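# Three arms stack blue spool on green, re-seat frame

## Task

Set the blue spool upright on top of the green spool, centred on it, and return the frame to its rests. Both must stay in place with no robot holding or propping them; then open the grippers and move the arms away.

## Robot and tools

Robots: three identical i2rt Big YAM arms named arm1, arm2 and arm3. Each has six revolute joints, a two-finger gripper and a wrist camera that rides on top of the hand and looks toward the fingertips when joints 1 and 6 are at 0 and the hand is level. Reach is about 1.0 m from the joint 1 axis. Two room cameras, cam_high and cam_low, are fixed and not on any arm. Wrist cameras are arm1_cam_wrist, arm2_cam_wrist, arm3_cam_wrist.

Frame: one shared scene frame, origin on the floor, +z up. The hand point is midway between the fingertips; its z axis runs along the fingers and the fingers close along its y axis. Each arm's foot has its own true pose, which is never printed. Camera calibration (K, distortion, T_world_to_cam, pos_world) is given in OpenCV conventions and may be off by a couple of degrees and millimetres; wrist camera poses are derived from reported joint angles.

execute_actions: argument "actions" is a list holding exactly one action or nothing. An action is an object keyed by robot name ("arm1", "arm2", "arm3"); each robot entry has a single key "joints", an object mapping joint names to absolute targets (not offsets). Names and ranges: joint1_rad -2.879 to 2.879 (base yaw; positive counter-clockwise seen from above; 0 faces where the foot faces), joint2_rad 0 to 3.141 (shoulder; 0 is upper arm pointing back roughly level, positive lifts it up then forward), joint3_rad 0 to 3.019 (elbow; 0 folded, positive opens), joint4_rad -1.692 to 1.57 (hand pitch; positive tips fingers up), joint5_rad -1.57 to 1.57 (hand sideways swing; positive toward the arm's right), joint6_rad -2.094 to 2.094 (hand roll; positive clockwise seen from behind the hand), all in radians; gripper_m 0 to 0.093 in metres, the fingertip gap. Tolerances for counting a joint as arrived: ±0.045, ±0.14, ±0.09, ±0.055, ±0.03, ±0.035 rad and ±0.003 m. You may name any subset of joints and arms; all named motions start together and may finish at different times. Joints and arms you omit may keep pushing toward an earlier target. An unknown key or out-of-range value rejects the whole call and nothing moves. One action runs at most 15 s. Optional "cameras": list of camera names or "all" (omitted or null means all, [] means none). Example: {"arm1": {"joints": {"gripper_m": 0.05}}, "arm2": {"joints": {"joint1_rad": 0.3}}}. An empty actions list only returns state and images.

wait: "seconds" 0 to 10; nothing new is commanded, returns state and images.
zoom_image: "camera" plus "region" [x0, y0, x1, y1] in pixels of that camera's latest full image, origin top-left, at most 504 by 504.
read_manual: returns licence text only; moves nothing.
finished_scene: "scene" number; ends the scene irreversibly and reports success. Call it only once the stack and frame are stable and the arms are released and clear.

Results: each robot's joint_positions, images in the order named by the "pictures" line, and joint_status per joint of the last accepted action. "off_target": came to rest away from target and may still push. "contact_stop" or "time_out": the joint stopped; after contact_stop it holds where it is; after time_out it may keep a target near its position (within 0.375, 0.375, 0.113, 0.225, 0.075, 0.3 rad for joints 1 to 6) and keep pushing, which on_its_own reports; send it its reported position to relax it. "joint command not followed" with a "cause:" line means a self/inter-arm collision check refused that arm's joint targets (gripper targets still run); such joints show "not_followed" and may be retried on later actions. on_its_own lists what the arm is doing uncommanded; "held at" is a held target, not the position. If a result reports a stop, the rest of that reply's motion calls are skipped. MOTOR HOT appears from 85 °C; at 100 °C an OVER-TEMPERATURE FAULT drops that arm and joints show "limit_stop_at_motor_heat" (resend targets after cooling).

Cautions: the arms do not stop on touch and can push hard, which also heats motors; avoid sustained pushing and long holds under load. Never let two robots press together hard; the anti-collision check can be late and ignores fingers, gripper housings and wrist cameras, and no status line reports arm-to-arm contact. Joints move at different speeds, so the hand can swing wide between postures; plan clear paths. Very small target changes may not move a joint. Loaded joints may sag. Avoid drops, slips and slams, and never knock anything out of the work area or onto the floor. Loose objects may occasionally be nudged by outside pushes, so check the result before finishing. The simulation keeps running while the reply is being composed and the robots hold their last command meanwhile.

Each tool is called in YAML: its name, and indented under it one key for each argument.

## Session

execute_actions:
  actions: []

Scene clock: 0.00 s.
Motor temperatures (°C, as the motors report them): arm1=[23 28 30 22 22 22] | arm2=[20 29 29 20 22 23] | arm3=[22 26 26 22 22 23]
arm1.joint_positions: joint1_rad=-0.284 joint2_rad=+0.529 joint3_rad=+1.433 joint4_rad=-1.297 joint5_rad=+0.138 joint6_rad=-0.466 gripper_m=+0.095
arm1.joint_status: not commanded
arm1.hand: x=+1.2664 y=+0.0832 z=+1.4041 quat_wxyz=(-0.265, +0.834, +0.024, -0.483) (m; scene frame)
arm2.joint_positions: joint1_rad=+0.374 joint2_rad=+0.466 joint3_rad=+1.310 joint4_rad=-1.460 joint5_rad=+0.070 joint6_rad=+0.014 gripper_m=+0.095
arm2.joint_status: not commanded
arm2.hand: x=-0.6027 y=+1.1421 z=+1.2678 quat_wxyz=(-0.420, -0.327, -0.824, +0.192) (m; scene frame)
arm3.joint_positions: joint1_rad=+0.070 joint2_rad=+0.464 joint3_rad=+1.427 joint4_rad=-1.476 joint5_rad=+0.109 joint6_rad=+0.048 gripper_m=+0.094
arm3.joint_status: not commanded
arm3.hand: x=-0.6400 y=-1.1367 z=+1.3612 quat_wxyz=(-0.451, +0.402, -0.763, -0.230) (m; scene frame)
pictures: arm1_cam_wrist, arm2_cam_wrist, arm3_cam_wrist, cam_high, cam_low
camera_calibration (this result's frames):
arm1_cam_wrist: T_world_to_cam=[[0.20902, 0.861896, 0.462002, -0.984923], [0.909911, 0.00168109, -0.4148, -0.565813], [-0.358291, 0.507083, -0.783897, 1.63308], [0, 0, 0, 1]] pos_world=[1.30583, 0.0217432, 1.50051]
arm2_cam_wrist: T_world_to_cam=[[-0.693454, -0.718951, 0.0472349, 0.341684], [-0.68992, 0.643695, -0.331159, -0.728556], [0.207682, -0.262231, -0.942392, 1.73801], [0, 0, 0, 1]] pos_world=[-0.626657, 1.17038, 1.38048]
arm3_cam_wrist: T_world_to_cam=[[0.821045, -0.570829, 0.00628769, -0.128218], [-0.514112, -0.744164, -0.426509, -0.587095], [0.248143, 0.34695, -0.904461, 1.90786], [0, 0, 0, 1]] pos_world=[-0.669982, -1.17202, 1.47599]
Images, in order (width x height): arm1_cam_wrist 616x616, arm2_cam_wrist 616x616, arm3_cam_wrist 616x616, cam_high 504x504, cam_low 504x504.

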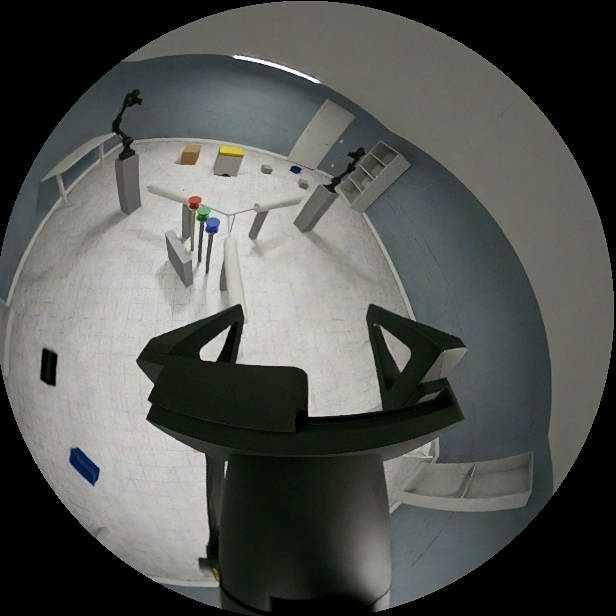

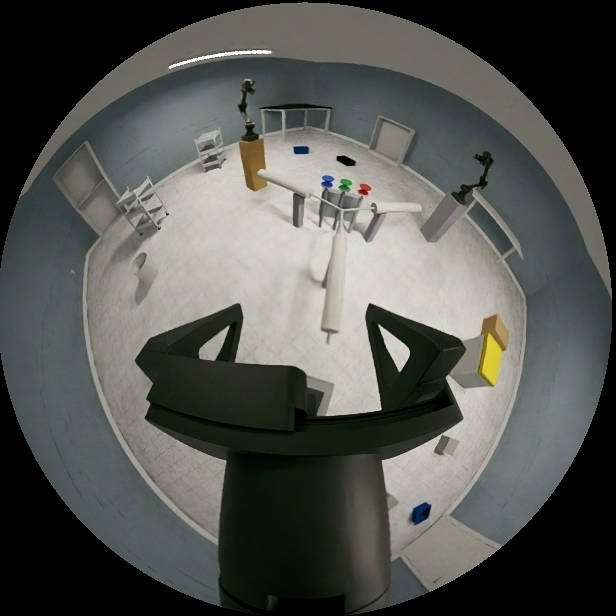

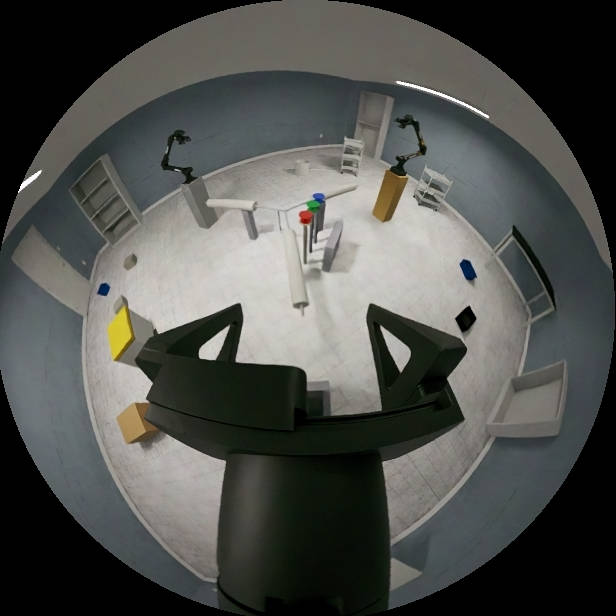

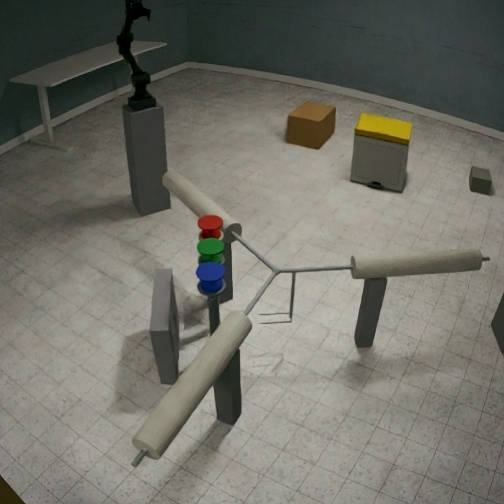

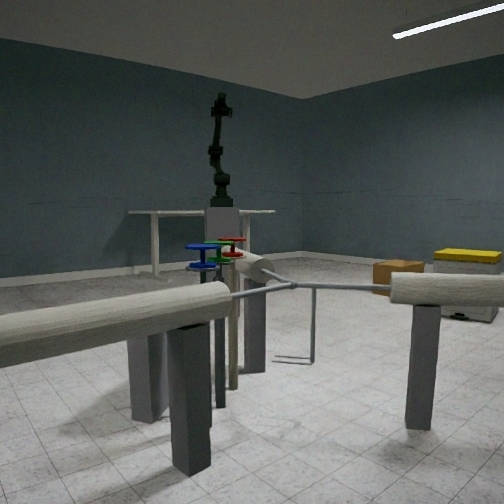

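zoom_image:
  camera: "cam_high"
  region: [150, 160, 350, 340]

zoom_image:
  camera: "cam_high"
  region: [110, 400, 210, 480]

zoom_image:
  camera: "cam_high"
  region: [404, 220, 504, 300]

Region (150, 160, 350, 340) of cam_high's 504x504 image, scaled by 2.520, with more detail than that image has; it fills the top 454 rows of this view, and the rest is white.

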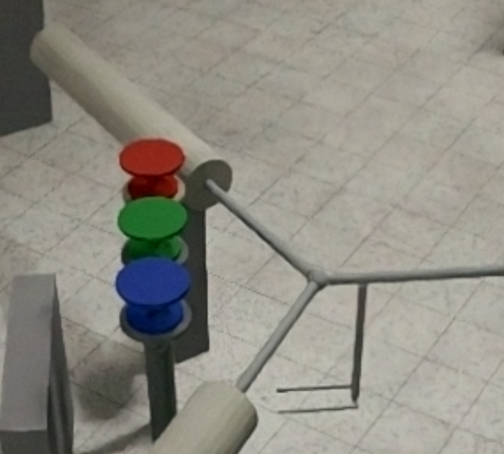

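Region (110, 400, 210, 480) of cam_high's 504x504 image, scaled by 5.040, with more detail than that image has; it fills the top 403 rows of this view, and the rest is white.

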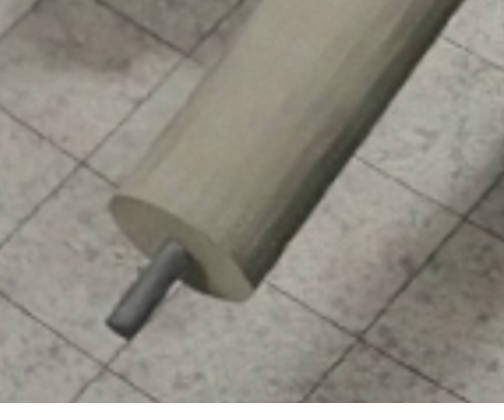

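Region (404, 220, 504, 300) of cam_high's 504x504 image, scaled by 5.040, with more detail than that image has; it fills the top 403 rows of this view, and the rest is white.

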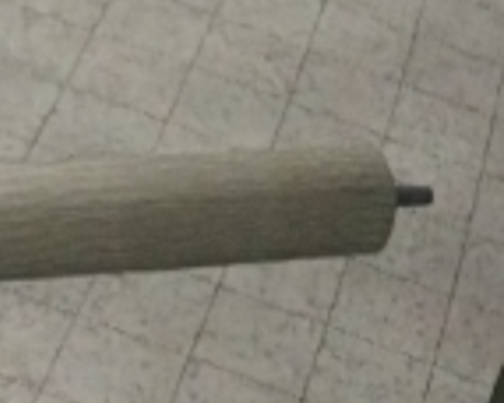

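zoom_image:
  camera: "arm2_cam_wrist"
  region: [280, 270, 380, 370]

zoom_image:
  camera: "arm3_cam_wrist"
  region: [250, 240, 350, 340]

zoom_image:
  camera: "cam_low"
  region: [170, 220, 330, 380]

Region (280, 270, 380, 370) of arm2_cam_wrist's 616x616 image, scaled by 5.040, with more detail than that image has.

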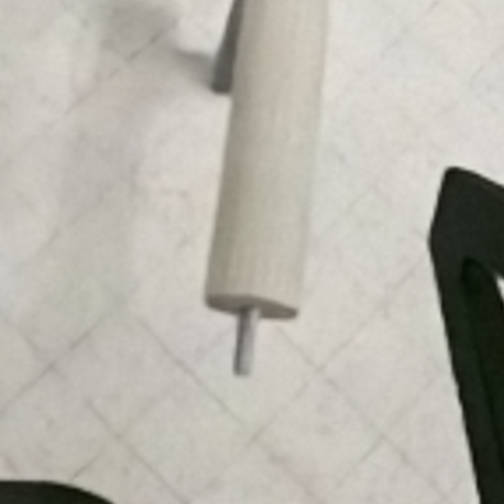

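Region (250, 240, 350, 340) of arm3_cam_wrist's 616x616 image, scaled by 5.040, with more detail than that image has.

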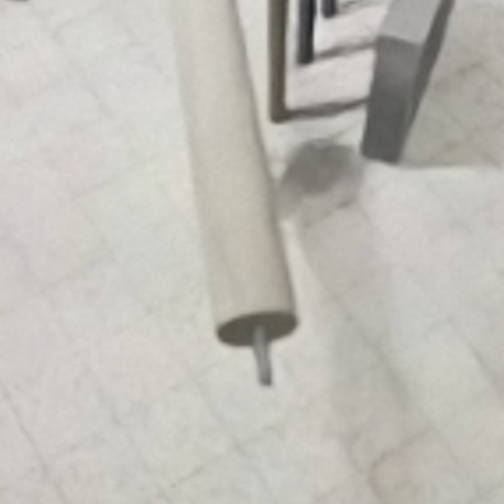

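Region (170, 220, 330, 380) of cam_low's 504x504 image, scaled by 3.150, with more detail than that image has.

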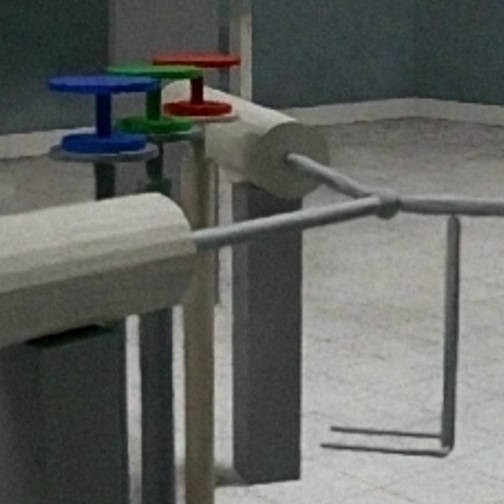

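execute_actions:
  actions:
    - {"arm1": {"joints": {"joint1_rad": -0.385, "joint2_rad": 2.27, "joint3_rad": 1.29, "joint4_rad": -0.55, "joint5_rad": 0, "joint6_rad": -0.51, "gripper_m": 0.093}}, "arm2": {"joints": {"joint1_rad": -0.224, "joint2_rad": 1.89, "joint3_rad": 0.624, "joint4_rad": -0.29, "joint5_rad": 0, "joint6_rad": -0.38, "gripper_m": 0.093}}, "arm3": {"joints": {"joint1_rad": -0.023, "joint2_rad": 2.27, "joint3_rad": 1.317, "joint4_rad": -0.605, "joint5_rad": 0, "joint6_rad": -0.17, "gripper_m": 0.093}}}
  cameras: ["arm1_cam_wrist", "arm2_cam_wrist", "arm3_cam_wrist", "cam_high"]

Scene clock: 65.73 s.
Motor temperatures (°C, as the motors report them): arm1=[23 27 35 22 22 22] | arm2=[20 29 33 21 22 23] | arm3=[22 25 29 22 22 23]
arm1.joint_positions: joint1_rad=-0.376 joint2_rad=+2.278 joint3_rad=+1.284 joint4_rad=-0.559 joint5_rad=+0.003 joint6_rad=-0.493 gripper_m=+0.093
arm1.joint_status: all done
arm1.hand: x=+0.9656 y=+0.2137 z=+0.6204 quat_wxyz=(-0.005, +0.999, +0.041, +0.001) (m; scene frame)
arm2.joint_positions: joint1_rad=-0.226 joint2_rad=+1.887 joint3_rad=+0.625 joint4_rad=-0.303 joint5_rad=-0.001 joint6_rad=-0.366 gripper_m=+0.093
arm2.joint_status: all done
arm2.hand: x=-0.6439 y=+0.9431 z=+0.6248 quat_wxyz=(-0.002, -0.455, -0.890, +0.008) (m; scene frame)
arm3.joint_positions: joint1_rad=-0.018 joint2_rad=+2.274 joint3_rad=+1.307 joint4_rad=-0.619 joint5_rad=+0.005 joint6_rad=-0.154 gripper_m=+0.093
arm3.joint_status: all done
arm3.hand: x=-0.4338 y=-0.8109 z=+0.6226 quat_wxyz=(+0.006, +0.543, -0.840, +0.005) (m; scene frame)
pictures: arm1_cam_wrist, arm2_cam_wrist, arm3_cam_wrist, cam_high
camera_calibration (this result's frames):
arm1_cam_wrist: T_world_to_cam=[[-0.0809329, 0.996718, 0.00180871, -0.135856], [0.809917, 0.0647068, 0.582965, -1.15336], [0.580934, 0.0486459, -0.812495, 0.0535703], [0, 0, 0, 1]] pos_world=[0.892012, 0.207435, 0.716142]
arm2_cam_wrist: T_world_to_cam=[[-0.804683, -0.593639, 0.00878886, 0.0346919], [-0.482376, 0.662352, 0.57324, -1.29085], [-0.346119, 0.457037, -0.819341, -0.0233542], [0, 0, 0, 1]] pos_world=[-0.602842, 0.886264, 0.720525]
arm3_cam_wrist: T_world_to_cam=[[0.909888, -0.414853, -0.000418728, 0.0622852], [-0.33372, -0.732539, 0.593311, -1.10092], [-0.246444, -0.539706, -0.804974, 0.0800545], [0, 0, 0, 1]] pos_world=[-0.404343, -0.737422, 0.717655]
Images, in order (width x height): arm1_cam_wrist 616x616, arm2_cam_wrist 616x616, arm3_cam_wrist 616x616, cam_high 504x504.

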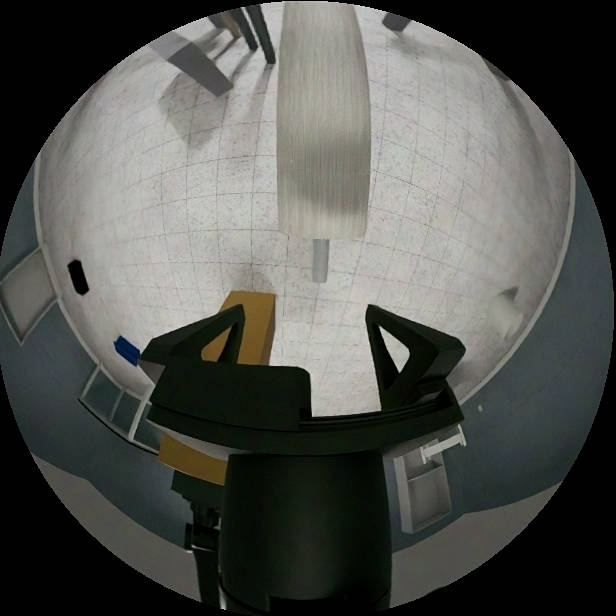

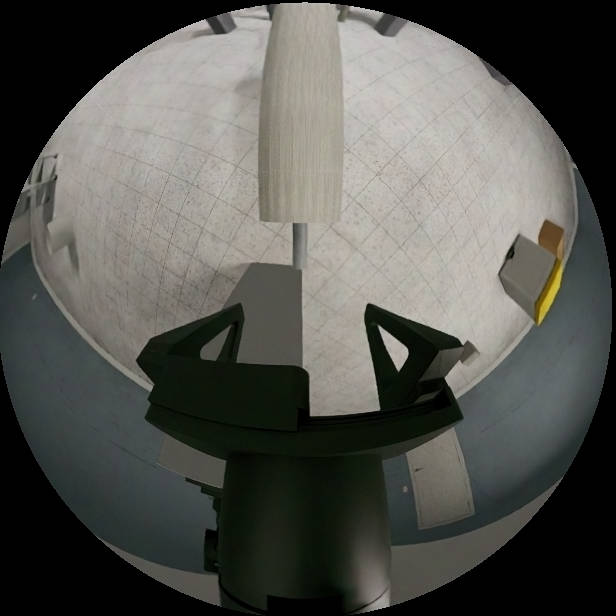

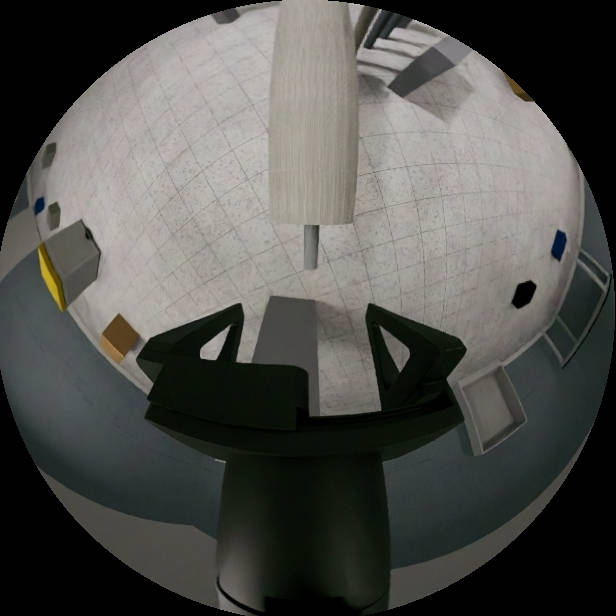

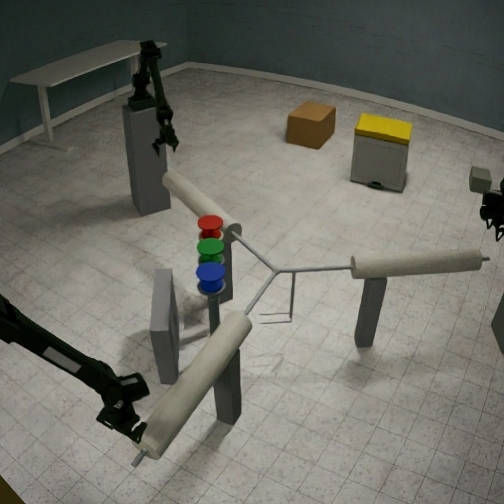

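zoom_image:
  camera: "arm1_cam_wrist"
  region: [250, 180, 390, 320]

zoom_image:
  camera: "arm2_cam_wrist"
  region: [235, 180, 375, 320]

zoom_image:
  camera: "arm3_cam_wrist"
  region: [235, 180, 375, 320]

Region (250, 180, 390, 320) of arm1_cam_wrist's 616x616 image, scaled by 3.600, with more detail than that image has.

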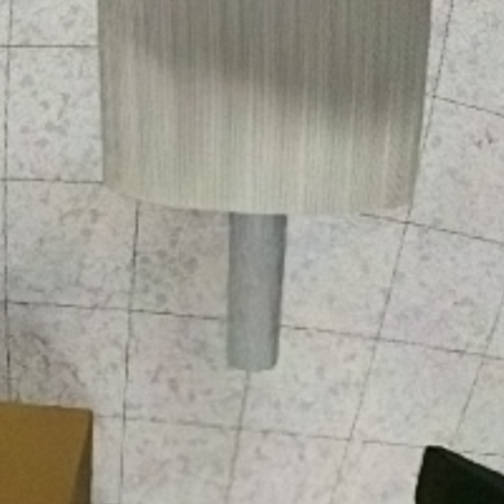

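Region (235, 180, 375, 320) of arm2_cam_wrist's 616x616 image, scaled by 3.600, with more detail than that image has.

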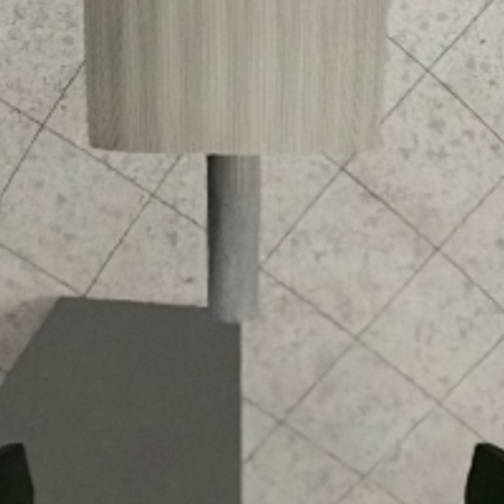

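Region (235, 180, 375, 320) of arm3_cam_wrist's 616x616 image, scaled by 3.600, with more detail than that image has.

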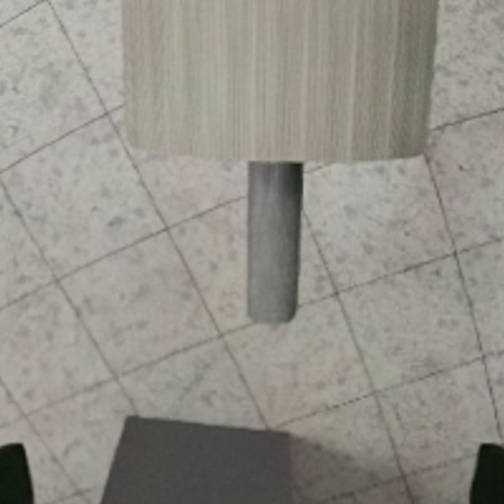

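execute_actions:
  actions:
    - {"arm1": {"joints": {"joint1_rad": -0.435, "joint2_rad": 2.582, "joint3_rad": 1.43, "joint4_rad": -0.368, "joint6_rad": -0.56}}, "arm2": {"joints": {"joint1_rad": -0.222, "joint2_rad": 2.40, "joint3_rad": 0.76, "joint4_rad": 0.094}}, "arm3": {"joints": {"joint1_rad": -0.04, "joint2_rad": 2.604, "joint3_rad": 1.458, "joint4_rad": -0.402, "joint6_rad": -0.185}}}
  cameras: ["arm1_cam_wrist", "arm2_cam_wrist", "arm3_cam_wrist"]

Scene clock: 123.53 s.
Motor temperatures (°C, as the motors report them): arm1=[23 32 31 22 22 22] | arm2=[20 29 29 21 22 23] | arm3=[22 28 27 22 22 23]
arm1.joint_positions: joint1_rad=-0.429 joint2_rad=+2.479 joint3_rad=+1.428 joint4_rad=-0.386 joint5_rad=-0.027 joint6_rad=-0.545 gripper_m=+0.093
arm1.joint_status: all done
arm1.hand: x=+0.9299 y=+0.2580 z=+0.5458 quat_wxyz=(-0.020, +0.997, +0.041, -0.057) (m; scene frame)
arm2.joint_positions: joint1_rad=-0.210 joint2_rad=+2.289 joint3_rad=+0.770 joint4_rad=+0.087 joint5_rad=-0.025 joint6_rad=-0.364 gripper_m=+0.093
arm2.joint_status: all done
arm2.hand: x=-0.6208 y=+0.8920 z=+0.5115 quat_wxyz=(-0.056, -0.447, -0.891, +0.049) (m; scene frame)
arm3.joint_positions: joint1_rad=-0.041 joint2_rad=+2.548 joint3_rad=+1.470 joint4_rad=-0.397 joint5_rad=+0.004 joint6_rad=-0.178 gripper_m=+0.093
arm3.joint_status: all done
arm3.hand: x=-0.3974 y=-0.7800 z=+0.5119 quat_wxyz=(-0.045, +0.542, -0.839, -0.016) (m; scene frame)
pictures: arm1_cam_wrist, arm2_cam_wrist, arm3_cam_wrist
camera_calibration (this result's frames):
arm1_cam_wrist: T_world_to_cam=[[-0.0801607, 0.996105, 0.036729, -0.202383], [0.872084, 0.0522395, 0.48656, -1.08575], [0.482746, 0.0710338, -0.872875, 0.130097], [0, 0, 0, 1]] pos_world=[0.867835, 0.249072, 0.649272]
arm2_cam_wrist: T_world_to_cam=[[-0.795842, -0.604496, 0.0349366, 0.0257196], [-0.524325, 0.716854, 0.459568, -1.1974], [-0.302852, 0.347426, -0.887455, 0.0745963], [0, 0, 0, 1]] pos_world=[-0.584767, 0.847993, 0.61559]
arm3_cam_wrist: T_world_to_cam=[[0.909375, -0.4156, 0.0177345, 0.0318936], [-0.367396, -0.782445, 0.502791, -1.00649], [-0.195084, -0.463741, -0.864226, 0.126643], [0, 0, 0, 1]] pos_world=[-0.374079, -0.715542, 0.614939]
Images, in order (width x height): arm1_cam_wrist 616x616, arm2_cam_wrist 616x616, arm3_cam_wrist 616x616.

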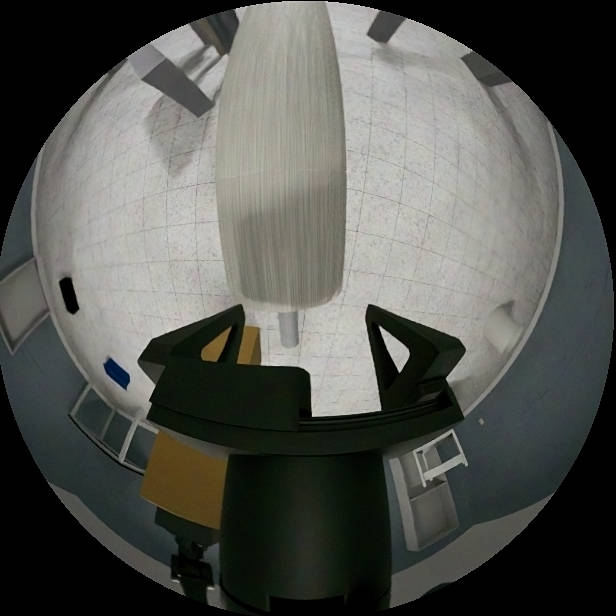

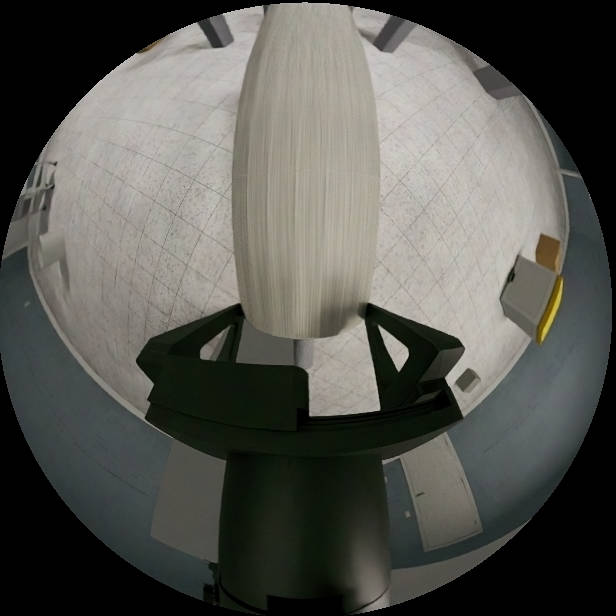

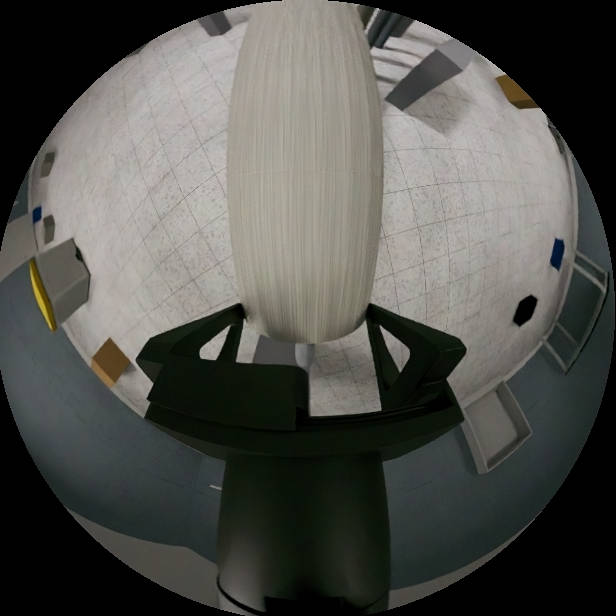

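execute_actions:
  actions:
    - {"arm1": {"joints": {"joint2_rad": 2.40}}, "arm2": {"joints": {"joint2_rad": 2.14}}, "arm3": {"joints": {"joint2_rad": 2.44}}}

Scene clock: 126.80 s.
Motor temperatures (°C, as the motors report them): arm1=[23 32 31 22 23 22] | arm2=[20 29 29 21 22 23] | arm3=[22 28 27 22 22 23]
arm1.joint_positions: joint1_rad=-0.429 joint2_rad=+2.422 joint3_rad=+1.428 joint4_rad=-0.379 joint5_rad=-0.003 joint6_rad=-0.545 gripper_m=+0.093
arm1.joint_status: all done
arm1.hand: x=+0.9102 y=+0.2723 z=+0.5788 quat_wxyz=(-0.046, +0.995, +0.040, -0.079) (m; scene frame)
arm2.joint_positions: joint1_rad=-0.214 joint2_rad=+2.121 joint3_rad=+0.756 joint4_rad=+0.087 joint5_rad=-0.003 joint6_rad=-0.367 gripper_m=+0.093
arm2.joint_status: all done
arm2.hand: x=-0.6117 y=+0.8426 z=+0.5744 quat_wxyz=(-0.099, -0.444, -0.883, +0.113) (m; scene frame)
arm3.joint_positions: joint1_rad=-0.042 joint2_rad=+2.427 joint3_rad=+1.452 joint4_rad=-0.397 joint5_rad=+0.004 joint6_rad=-0.178 gripper_m=+0.093
arm3.joint_status: all done
arm3.hand: x=-0.3758 y=-0.7489 z=+0.5778 quat_wxyz=(-0.093, +0.540, -0.836, -0.036) (m; scene frame)
pictures: arm1_cam_wrist, arm2_cam_wrist, arm3_cam_wrist, cam_high, cam_low
camera_calibration (this result's frames):
arm1_cam_wrist: T_world_to_cam=[[-0.0739751, 0.99314, 0.0905583, -0.255404], [0.894089, 0.0258249, 0.447144, -1.07538], [0.441738, 0.114045, -0.889866, 0.202839], [0, 0, 0, 1]] pos_world=[0.852986, 0.258291, 0.684476]
arm2_cam_wrist: T_world_to_cam=[[-0.799926, -0.589803, 0.110684, -0.0574986], [-0.529224, 0.780302, 0.333243, -1.17003], [-0.282915, 0.207993, -0.936321, 0.308147], [0, 0, 0, 1]] pos_world=[-0.578023, 0.814971, 0.684794]
arm3_cam_wrist: T_world_to_cam=[[0.907808, -0.417879, 0.035527, 0.0114352], [-0.394355, -0.821729, 0.411396, -0.994092], [-0.14272, -0.387478, -0.910764, 0.305925], [0, 0, 0, 1]] pos_world=[-0.358745, -0.693556, 0.687185]
Images, in order (width x height): arm1_cam_wrist 616x616, arm2_cam_wrist 616x616, arm3_cam_wrist 616x616, cam_high 504x504, cam_low 504x504.

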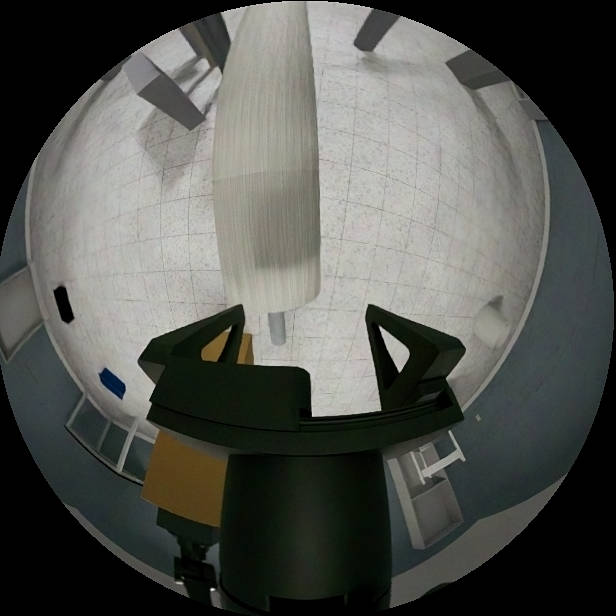

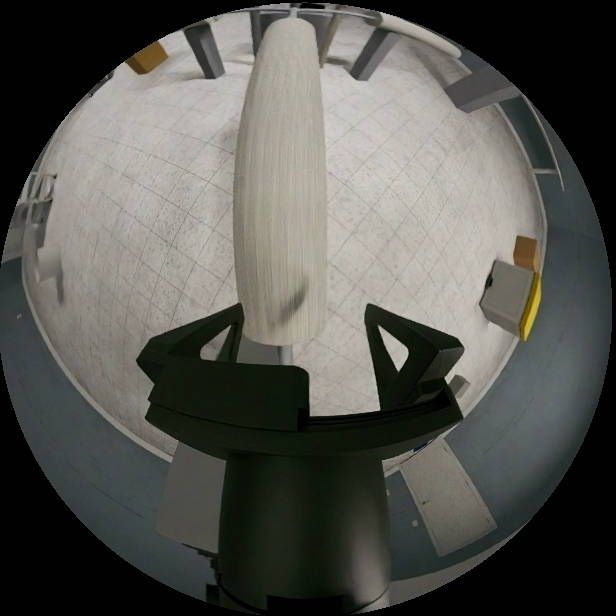

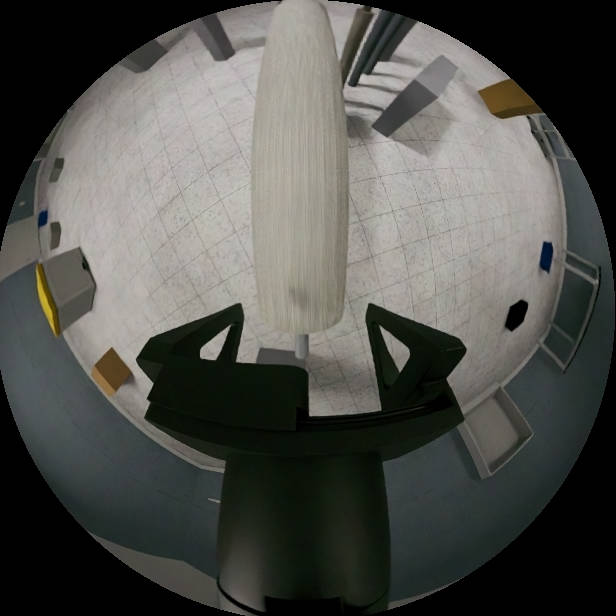

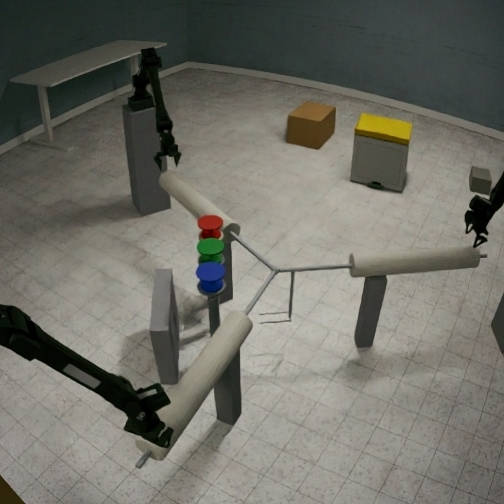

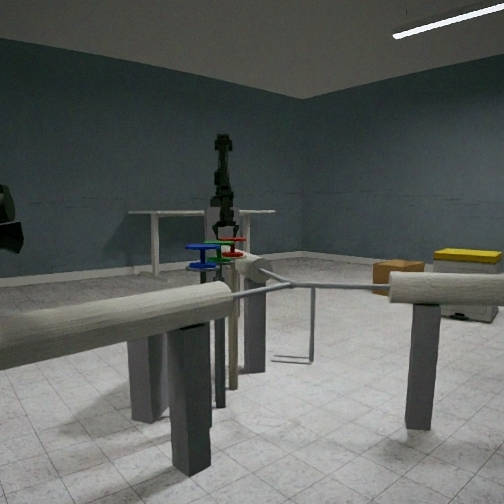

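zoom_image:
  camera: "cam_high"
  region: [110, 400, 210, 480]

zoom_image:
  camera: "cam_high"
  region: [404, 220, 504, 300]

zoom_image:
  camera: "cam_high"
  region: [150, 160, 350, 340]

Region (110, 400, 210, 480) of cam_high's 504x504 image, scaled by 5.040, with more detail than that image has; it fills the top 403 rows of this view, and the rest is white.

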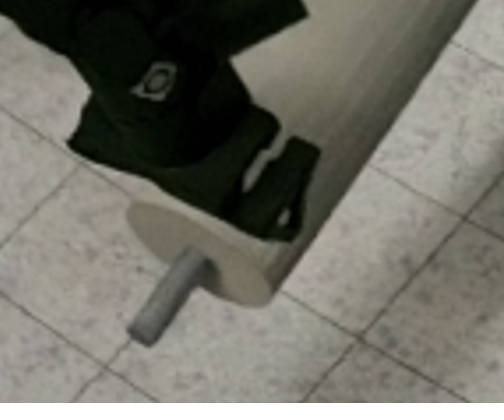

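Region (404, 220, 504, 300) of cam_high's 504x504 image, scaled by 5.040, with more detail than that image has; it fills the top 403 rows of this view, and the rest is white.

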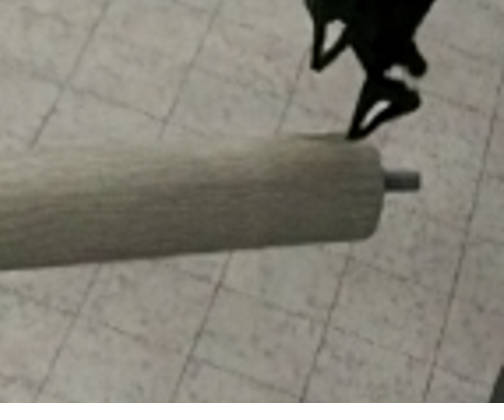

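Region (150, 160, 350, 340) of cam_high's 504x504 image, scaled by 2.520, with more detail than that image has; it fills the top 454 rows of this view, and the rest is white.

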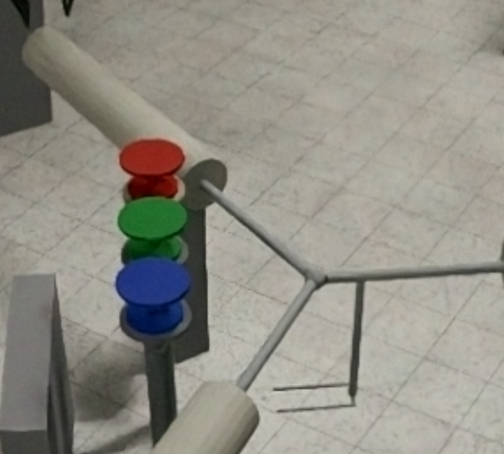

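execute_actions:
  actions: []

Scene clock: 150.50 s.
Motor temperatures (°C, as the motors report them): arm1=[23 34 30 22 22 22] | arm2=[20 30 28 21 22 23] | arm3=[22 29 27 22 22 23]
arm1.joint_positions: joint1_rad=-0.429 joint2_rad=+2.422 joint3_rad=+1.428 joint4_rad=-0.379 joint5_rad=-0.003 joint6_rad=-0.545 gripper_m=+0.093
arm1.joint_status: all done
arm1.hand: x=+0.9102 y=+0.2723 z=+0.5788 quat_wxyz=(-0.046, +0.995, +0.040, -0.079) (m; scene frame)
arm2.joint_positions: joint1_rad=-0.214 joint2_rad=+2.121 joint3_rad=+0.756 joint4_rad=+0.087 joint5_rad=-0.003 joint6_rad=-0.367 gripper_m=+0.093
arm2.joint_status: all done
arm2.hand: x=-0.6117 y=+0.8426 z=+0.5744 quat_wxyz=(-0.099, -0.444, -0.883, +0.113) (m; scene frame)
arm3.joint_positions: joint1_rad=-0.042 joint2_rad=+2.427 joint3_rad=+1.452 joint4_rad=-0.397 joint5_rad=+0.004 joint6_rad=-0.178 gripper_m=+0.093
arm3.joint_status: all done
arm3.hand: x=-0.3758 y=-0.7489 z=+0.5778 quat_wxyz=(-0.093, +0.540, -0.836, -0.036) (m; scene frame)
pictures: arm1_cam_wrist, arm2_cam_wrist, arm3_cam_wrist, cam_high, cam_low
camera_calibration (this result's frames):
arm1_cam_wrist: T_world_to_cam=[[-0.0739751, 0.99314, 0.0905583, -0.255404], [0.894089, 0.0258249, 0.447144, -1.07538], [0.441738, 0.114045, -0.889866, 0.202839], [0, 0, 0, 1]] pos_world=[0.852986, 0.258291, 0.684476]
arm2_cam_wrist: T_world_to_cam=[[-0.799926, -0.589803, 0.110684, -0.0574986], [-0.529224, 0.780302, 0.333243, -1.17003], [-0.282915, 0.207993, -0.936321, 0.308147], [0, 0, 0, 1]] pos_world=[-0.578023, 0.814971, 0.684794]
arm3_cam_wrist: T_world_to_cam=[[0.907808, -0.417879, 0.035527, 0.0114352], [-0.394355, -0.821729, 0.411396, -0.994092], [-0.14272, -0.387478, -0.910764, 0.305925], [0, 0, 0, 1]] pos_world=[-0.358745, -0.693556, 0.687185]
Images, in order (width x height): arm1_cam_wrist 616x616, arm2_cam_wrist 616x616, arm3_cam_wrist 616x616, cam_high 504x504, cam_low 504x504.

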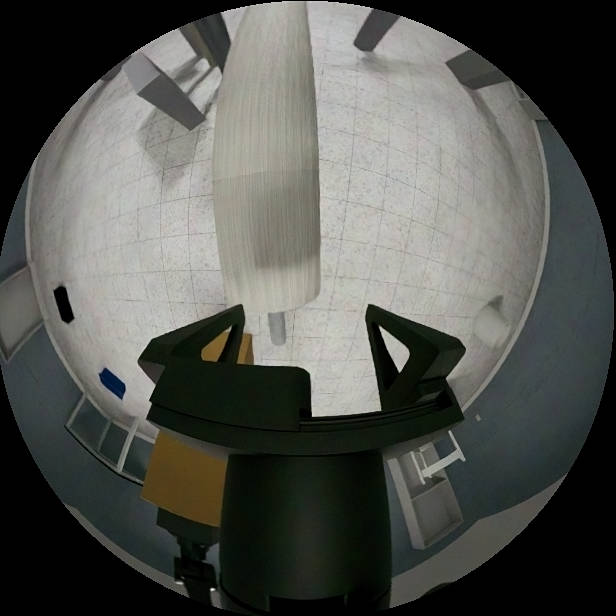

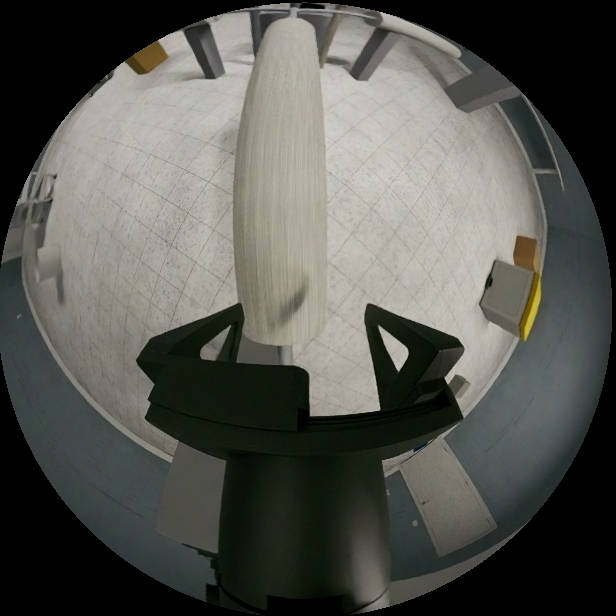

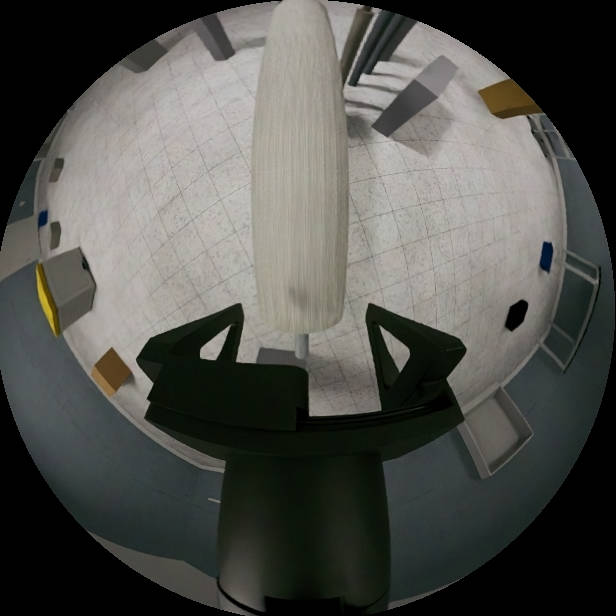

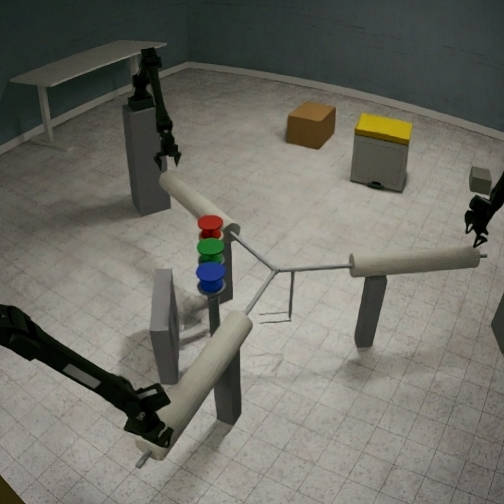

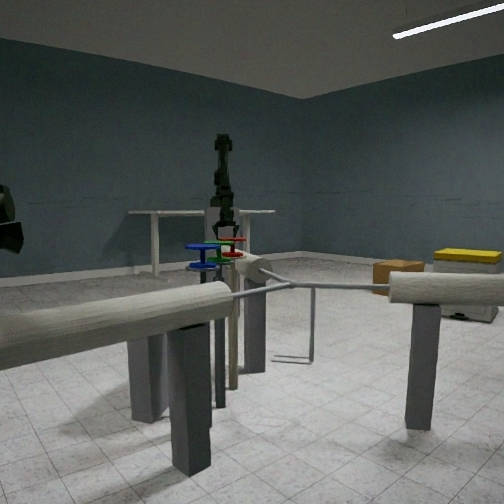

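zoom_image:
  camera: "arm1_cam_wrist"
  region: [200, 260, 360, 380]

zoom_image:
  camera: "arm2_cam_wrist"
  region: [200, 260, 360, 380]

zoom_image:
  camera: "arm3_cam_wrist"
  region: [220, 260, 380, 380]

Region (200, 260, 360, 380) of arm1_cam_wrist's 616x616 image, scaled by 3.150, with more detail than that image has; it fills the top 378 rows of this view, and the rest is white.

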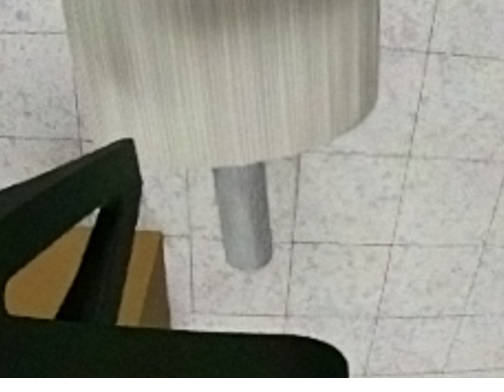

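Region (200, 260, 360, 380) of arm2_cam_wrist's 616x616 image, scaled by 3.150, with more detail than that image has; it fills the top 378 rows of this view, and the rest is white.

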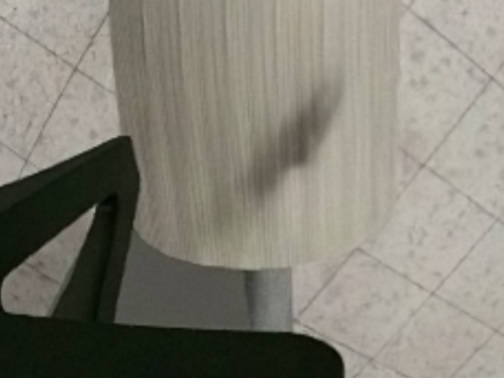

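Region (220, 260, 380, 380) of arm3_cam_wrist's 616x616 image, scaled by 3.150, with more detail than that image has; it fills the top 378 rows of this view, and the rest is white.

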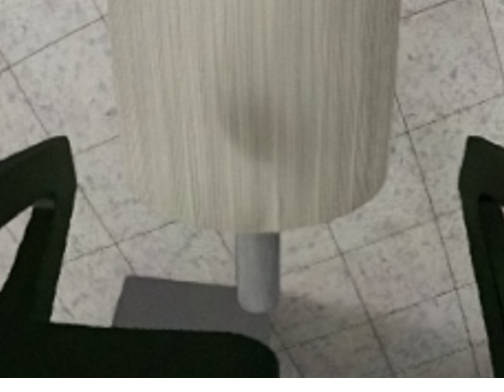

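execute_actions:
  actions:
    - {"arm1":{"joints":{"joint1_rad":-0.447,"joint2_rad":2.334,"joint3_rad":1.325,"joint4_rad":-0.543,"joint5_rad":0,"joint6_rad":-0.585}},"arm2":{"joints":{"joint1_rad":-0.290,"joint2_rad":1.978,"joint3_rad":0.653,"joint4_rad":-0.251,"joint5_rad":0,"joint6_rad":-0.450}},"arm3":{"joints":{"joint1_rad":-0.068,"joint2_rad":2.316,"joint3_rad":1.302,"joint4_rad":-0.567,"joint5_rad":0,"joint6_rad":-0.225}}}
  cameras: ["arm1_cam_wrist","arm2_cam_wrist","arm3_cam_wrist"]

Scene clock: 233.57 s.
Motor temperatures (°C, as the motors report them): arm1=[23 37 30 22 22 22] | arm2=[20 30 27 21 22 23] | arm3=[22 31 26 22 22 23]
arm1.joint_positions: joint1_rad=-0.437 joint2_rad=+2.358 joint3_rad=+1.329 joint4_rad=-0.534 joint5_rad=-0.003 joint6_rad=-0.568 gripper_m=+0.093
arm1.joint_status: all done
arm1.hand: x=+0.9754 y=+0.2439 z=+0.5886 quat_wxyz=(+0.000, +0.999, +0.048, +0.004) (m; scene frame)
arm2.joint_positions: joint1_rad=-0.296 joint2_rad=+1.967 joint3_rad=+0.652 joint4_rad=-0.239 joint5_rad=-0.001 joint6_rad=-0.436 gripper_m=+0.093
arm2.joint_status: all done
arm2.hand: x=-0.6638 y=+0.9282 z=+0.6037 quat_wxyz=(-0.006, -0.455, -0.890, +0.013) (m; scene frame)
arm3.joint_positions: joint1_rad=-0.064 joint2_rad=+2.324 joint3_rad=+1.301 joint4_rad=-0.553 joint5_rad=+0.004 joint6_rad=-0.209 gripper_m=+0.093
arm3.joint_status: all done
arm3.hand: x=-0.4154 y=-0.8275 z=+0.5961 quat_wxyz=(+0.001, +0.546, -0.838, +0.003) (m; scene frame)
pictures: arm1_cam_wrist, arm2_cam_wrist, arm3_cam_wrist
camera_calibration (this result's frames):
arm1_cam_wrist: T_world_to_cam=[[-0.095278, 0.995421, -0.00771213, -0.145198], [0.804597, 0.0815701, 0.588192, -1.14666], [0.586128, 0.0498366, -0.808684, 0.0130126], [0, 0, 0, 1]] pos_world=[0.901136, 0.237417, 0.683859]
arm2_cam_wrist: T_world_to_cam=[[-0.804426, -0.593905, 0.0132825, 0.00771942], [-0.484076, 0.668298, 0.564844, -1.28007], [-0.34434, 0.447945, -0.825091, -0.0276191], [0, 0, 0, 1]] pos_world=[-0.622953, 0.872427, 0.700151]
arm3_cam_wrist: T_world_to_cam=[[0.913335, -0.407209, 0.00015131, 0.0460772], [-0.330394, -0.740829, 0.584818, -1.09161], [-0.238031, -0.534185, -0.811165, 0.0661123], [0, 0, 0, 1]] pos_world=[-0.387008, -0.754615, 0.692012]
Images, in order (width x height): arm1_cam_wrist 616x616, arm2_cam_wrist 616x616, arm3_cam_wrist 616x616.

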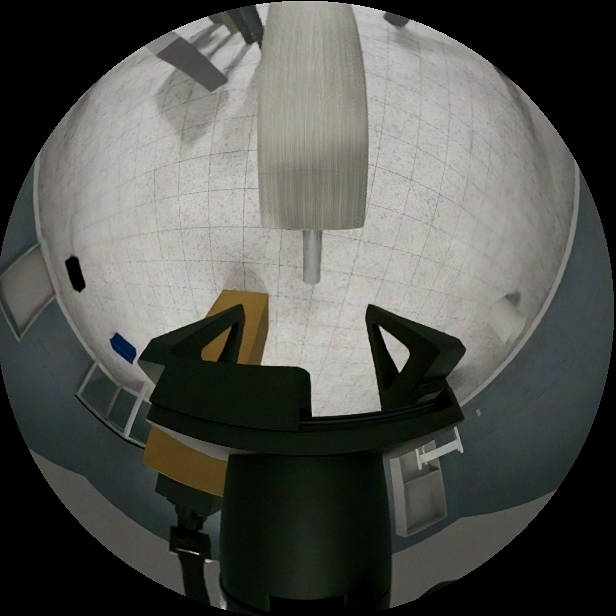

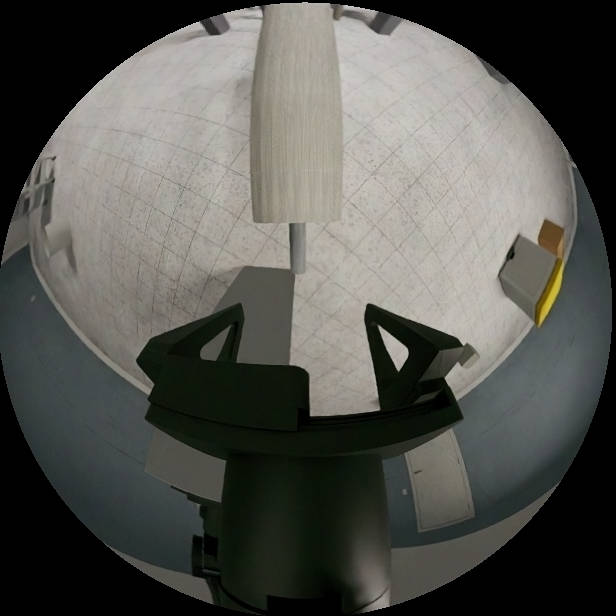

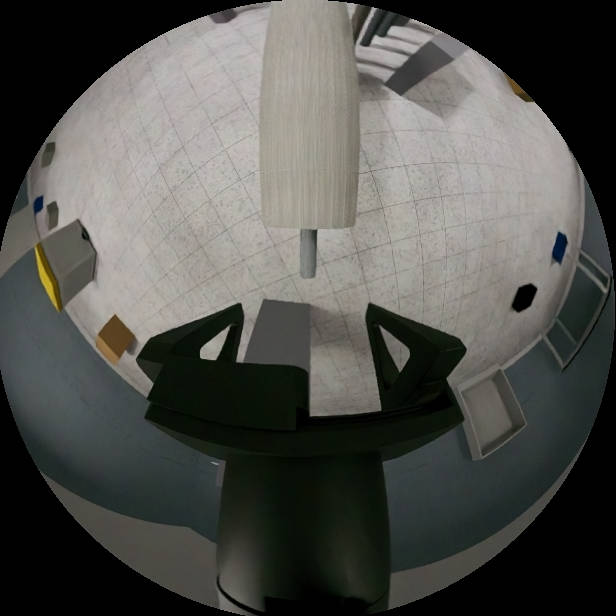

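zoom_image:
  camera: "arm1_cam_wrist"
  region: [230, 200, 390, 320]

zoom_image:
  camera: "arm2_cam_wrist"
  region: [230, 200, 390, 320]

zoom_image:
  camera: "arm3_cam_wrist"
  region: [230, 200, 390, 320]

Region (230, 200, 390, 320) of arm1_cam_wrist's 616x616 image, scaled by 3.150, with more detail than that image has; it fills the top 378 rows of this view, and the rest is white.

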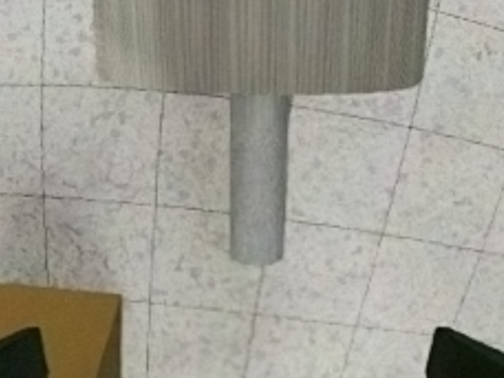

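Region (230, 200, 390, 320) of arm2_cam_wrist's 616x616 image, scaled by 3.150, with more detail than that image has; it fills the top 378 rows of this view, and the rest is white.

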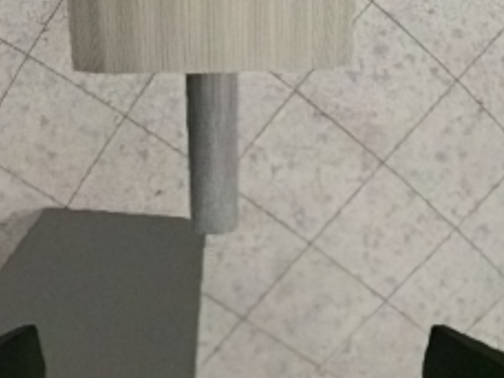

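Region (230, 200, 390, 320) of arm3_cam_wrist's 616x616 image, scaled by 3.150, with more detail than that image has; it fills the top 378 rows of this view, and the rest is white.

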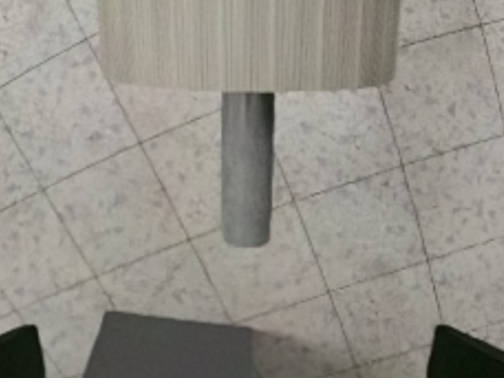

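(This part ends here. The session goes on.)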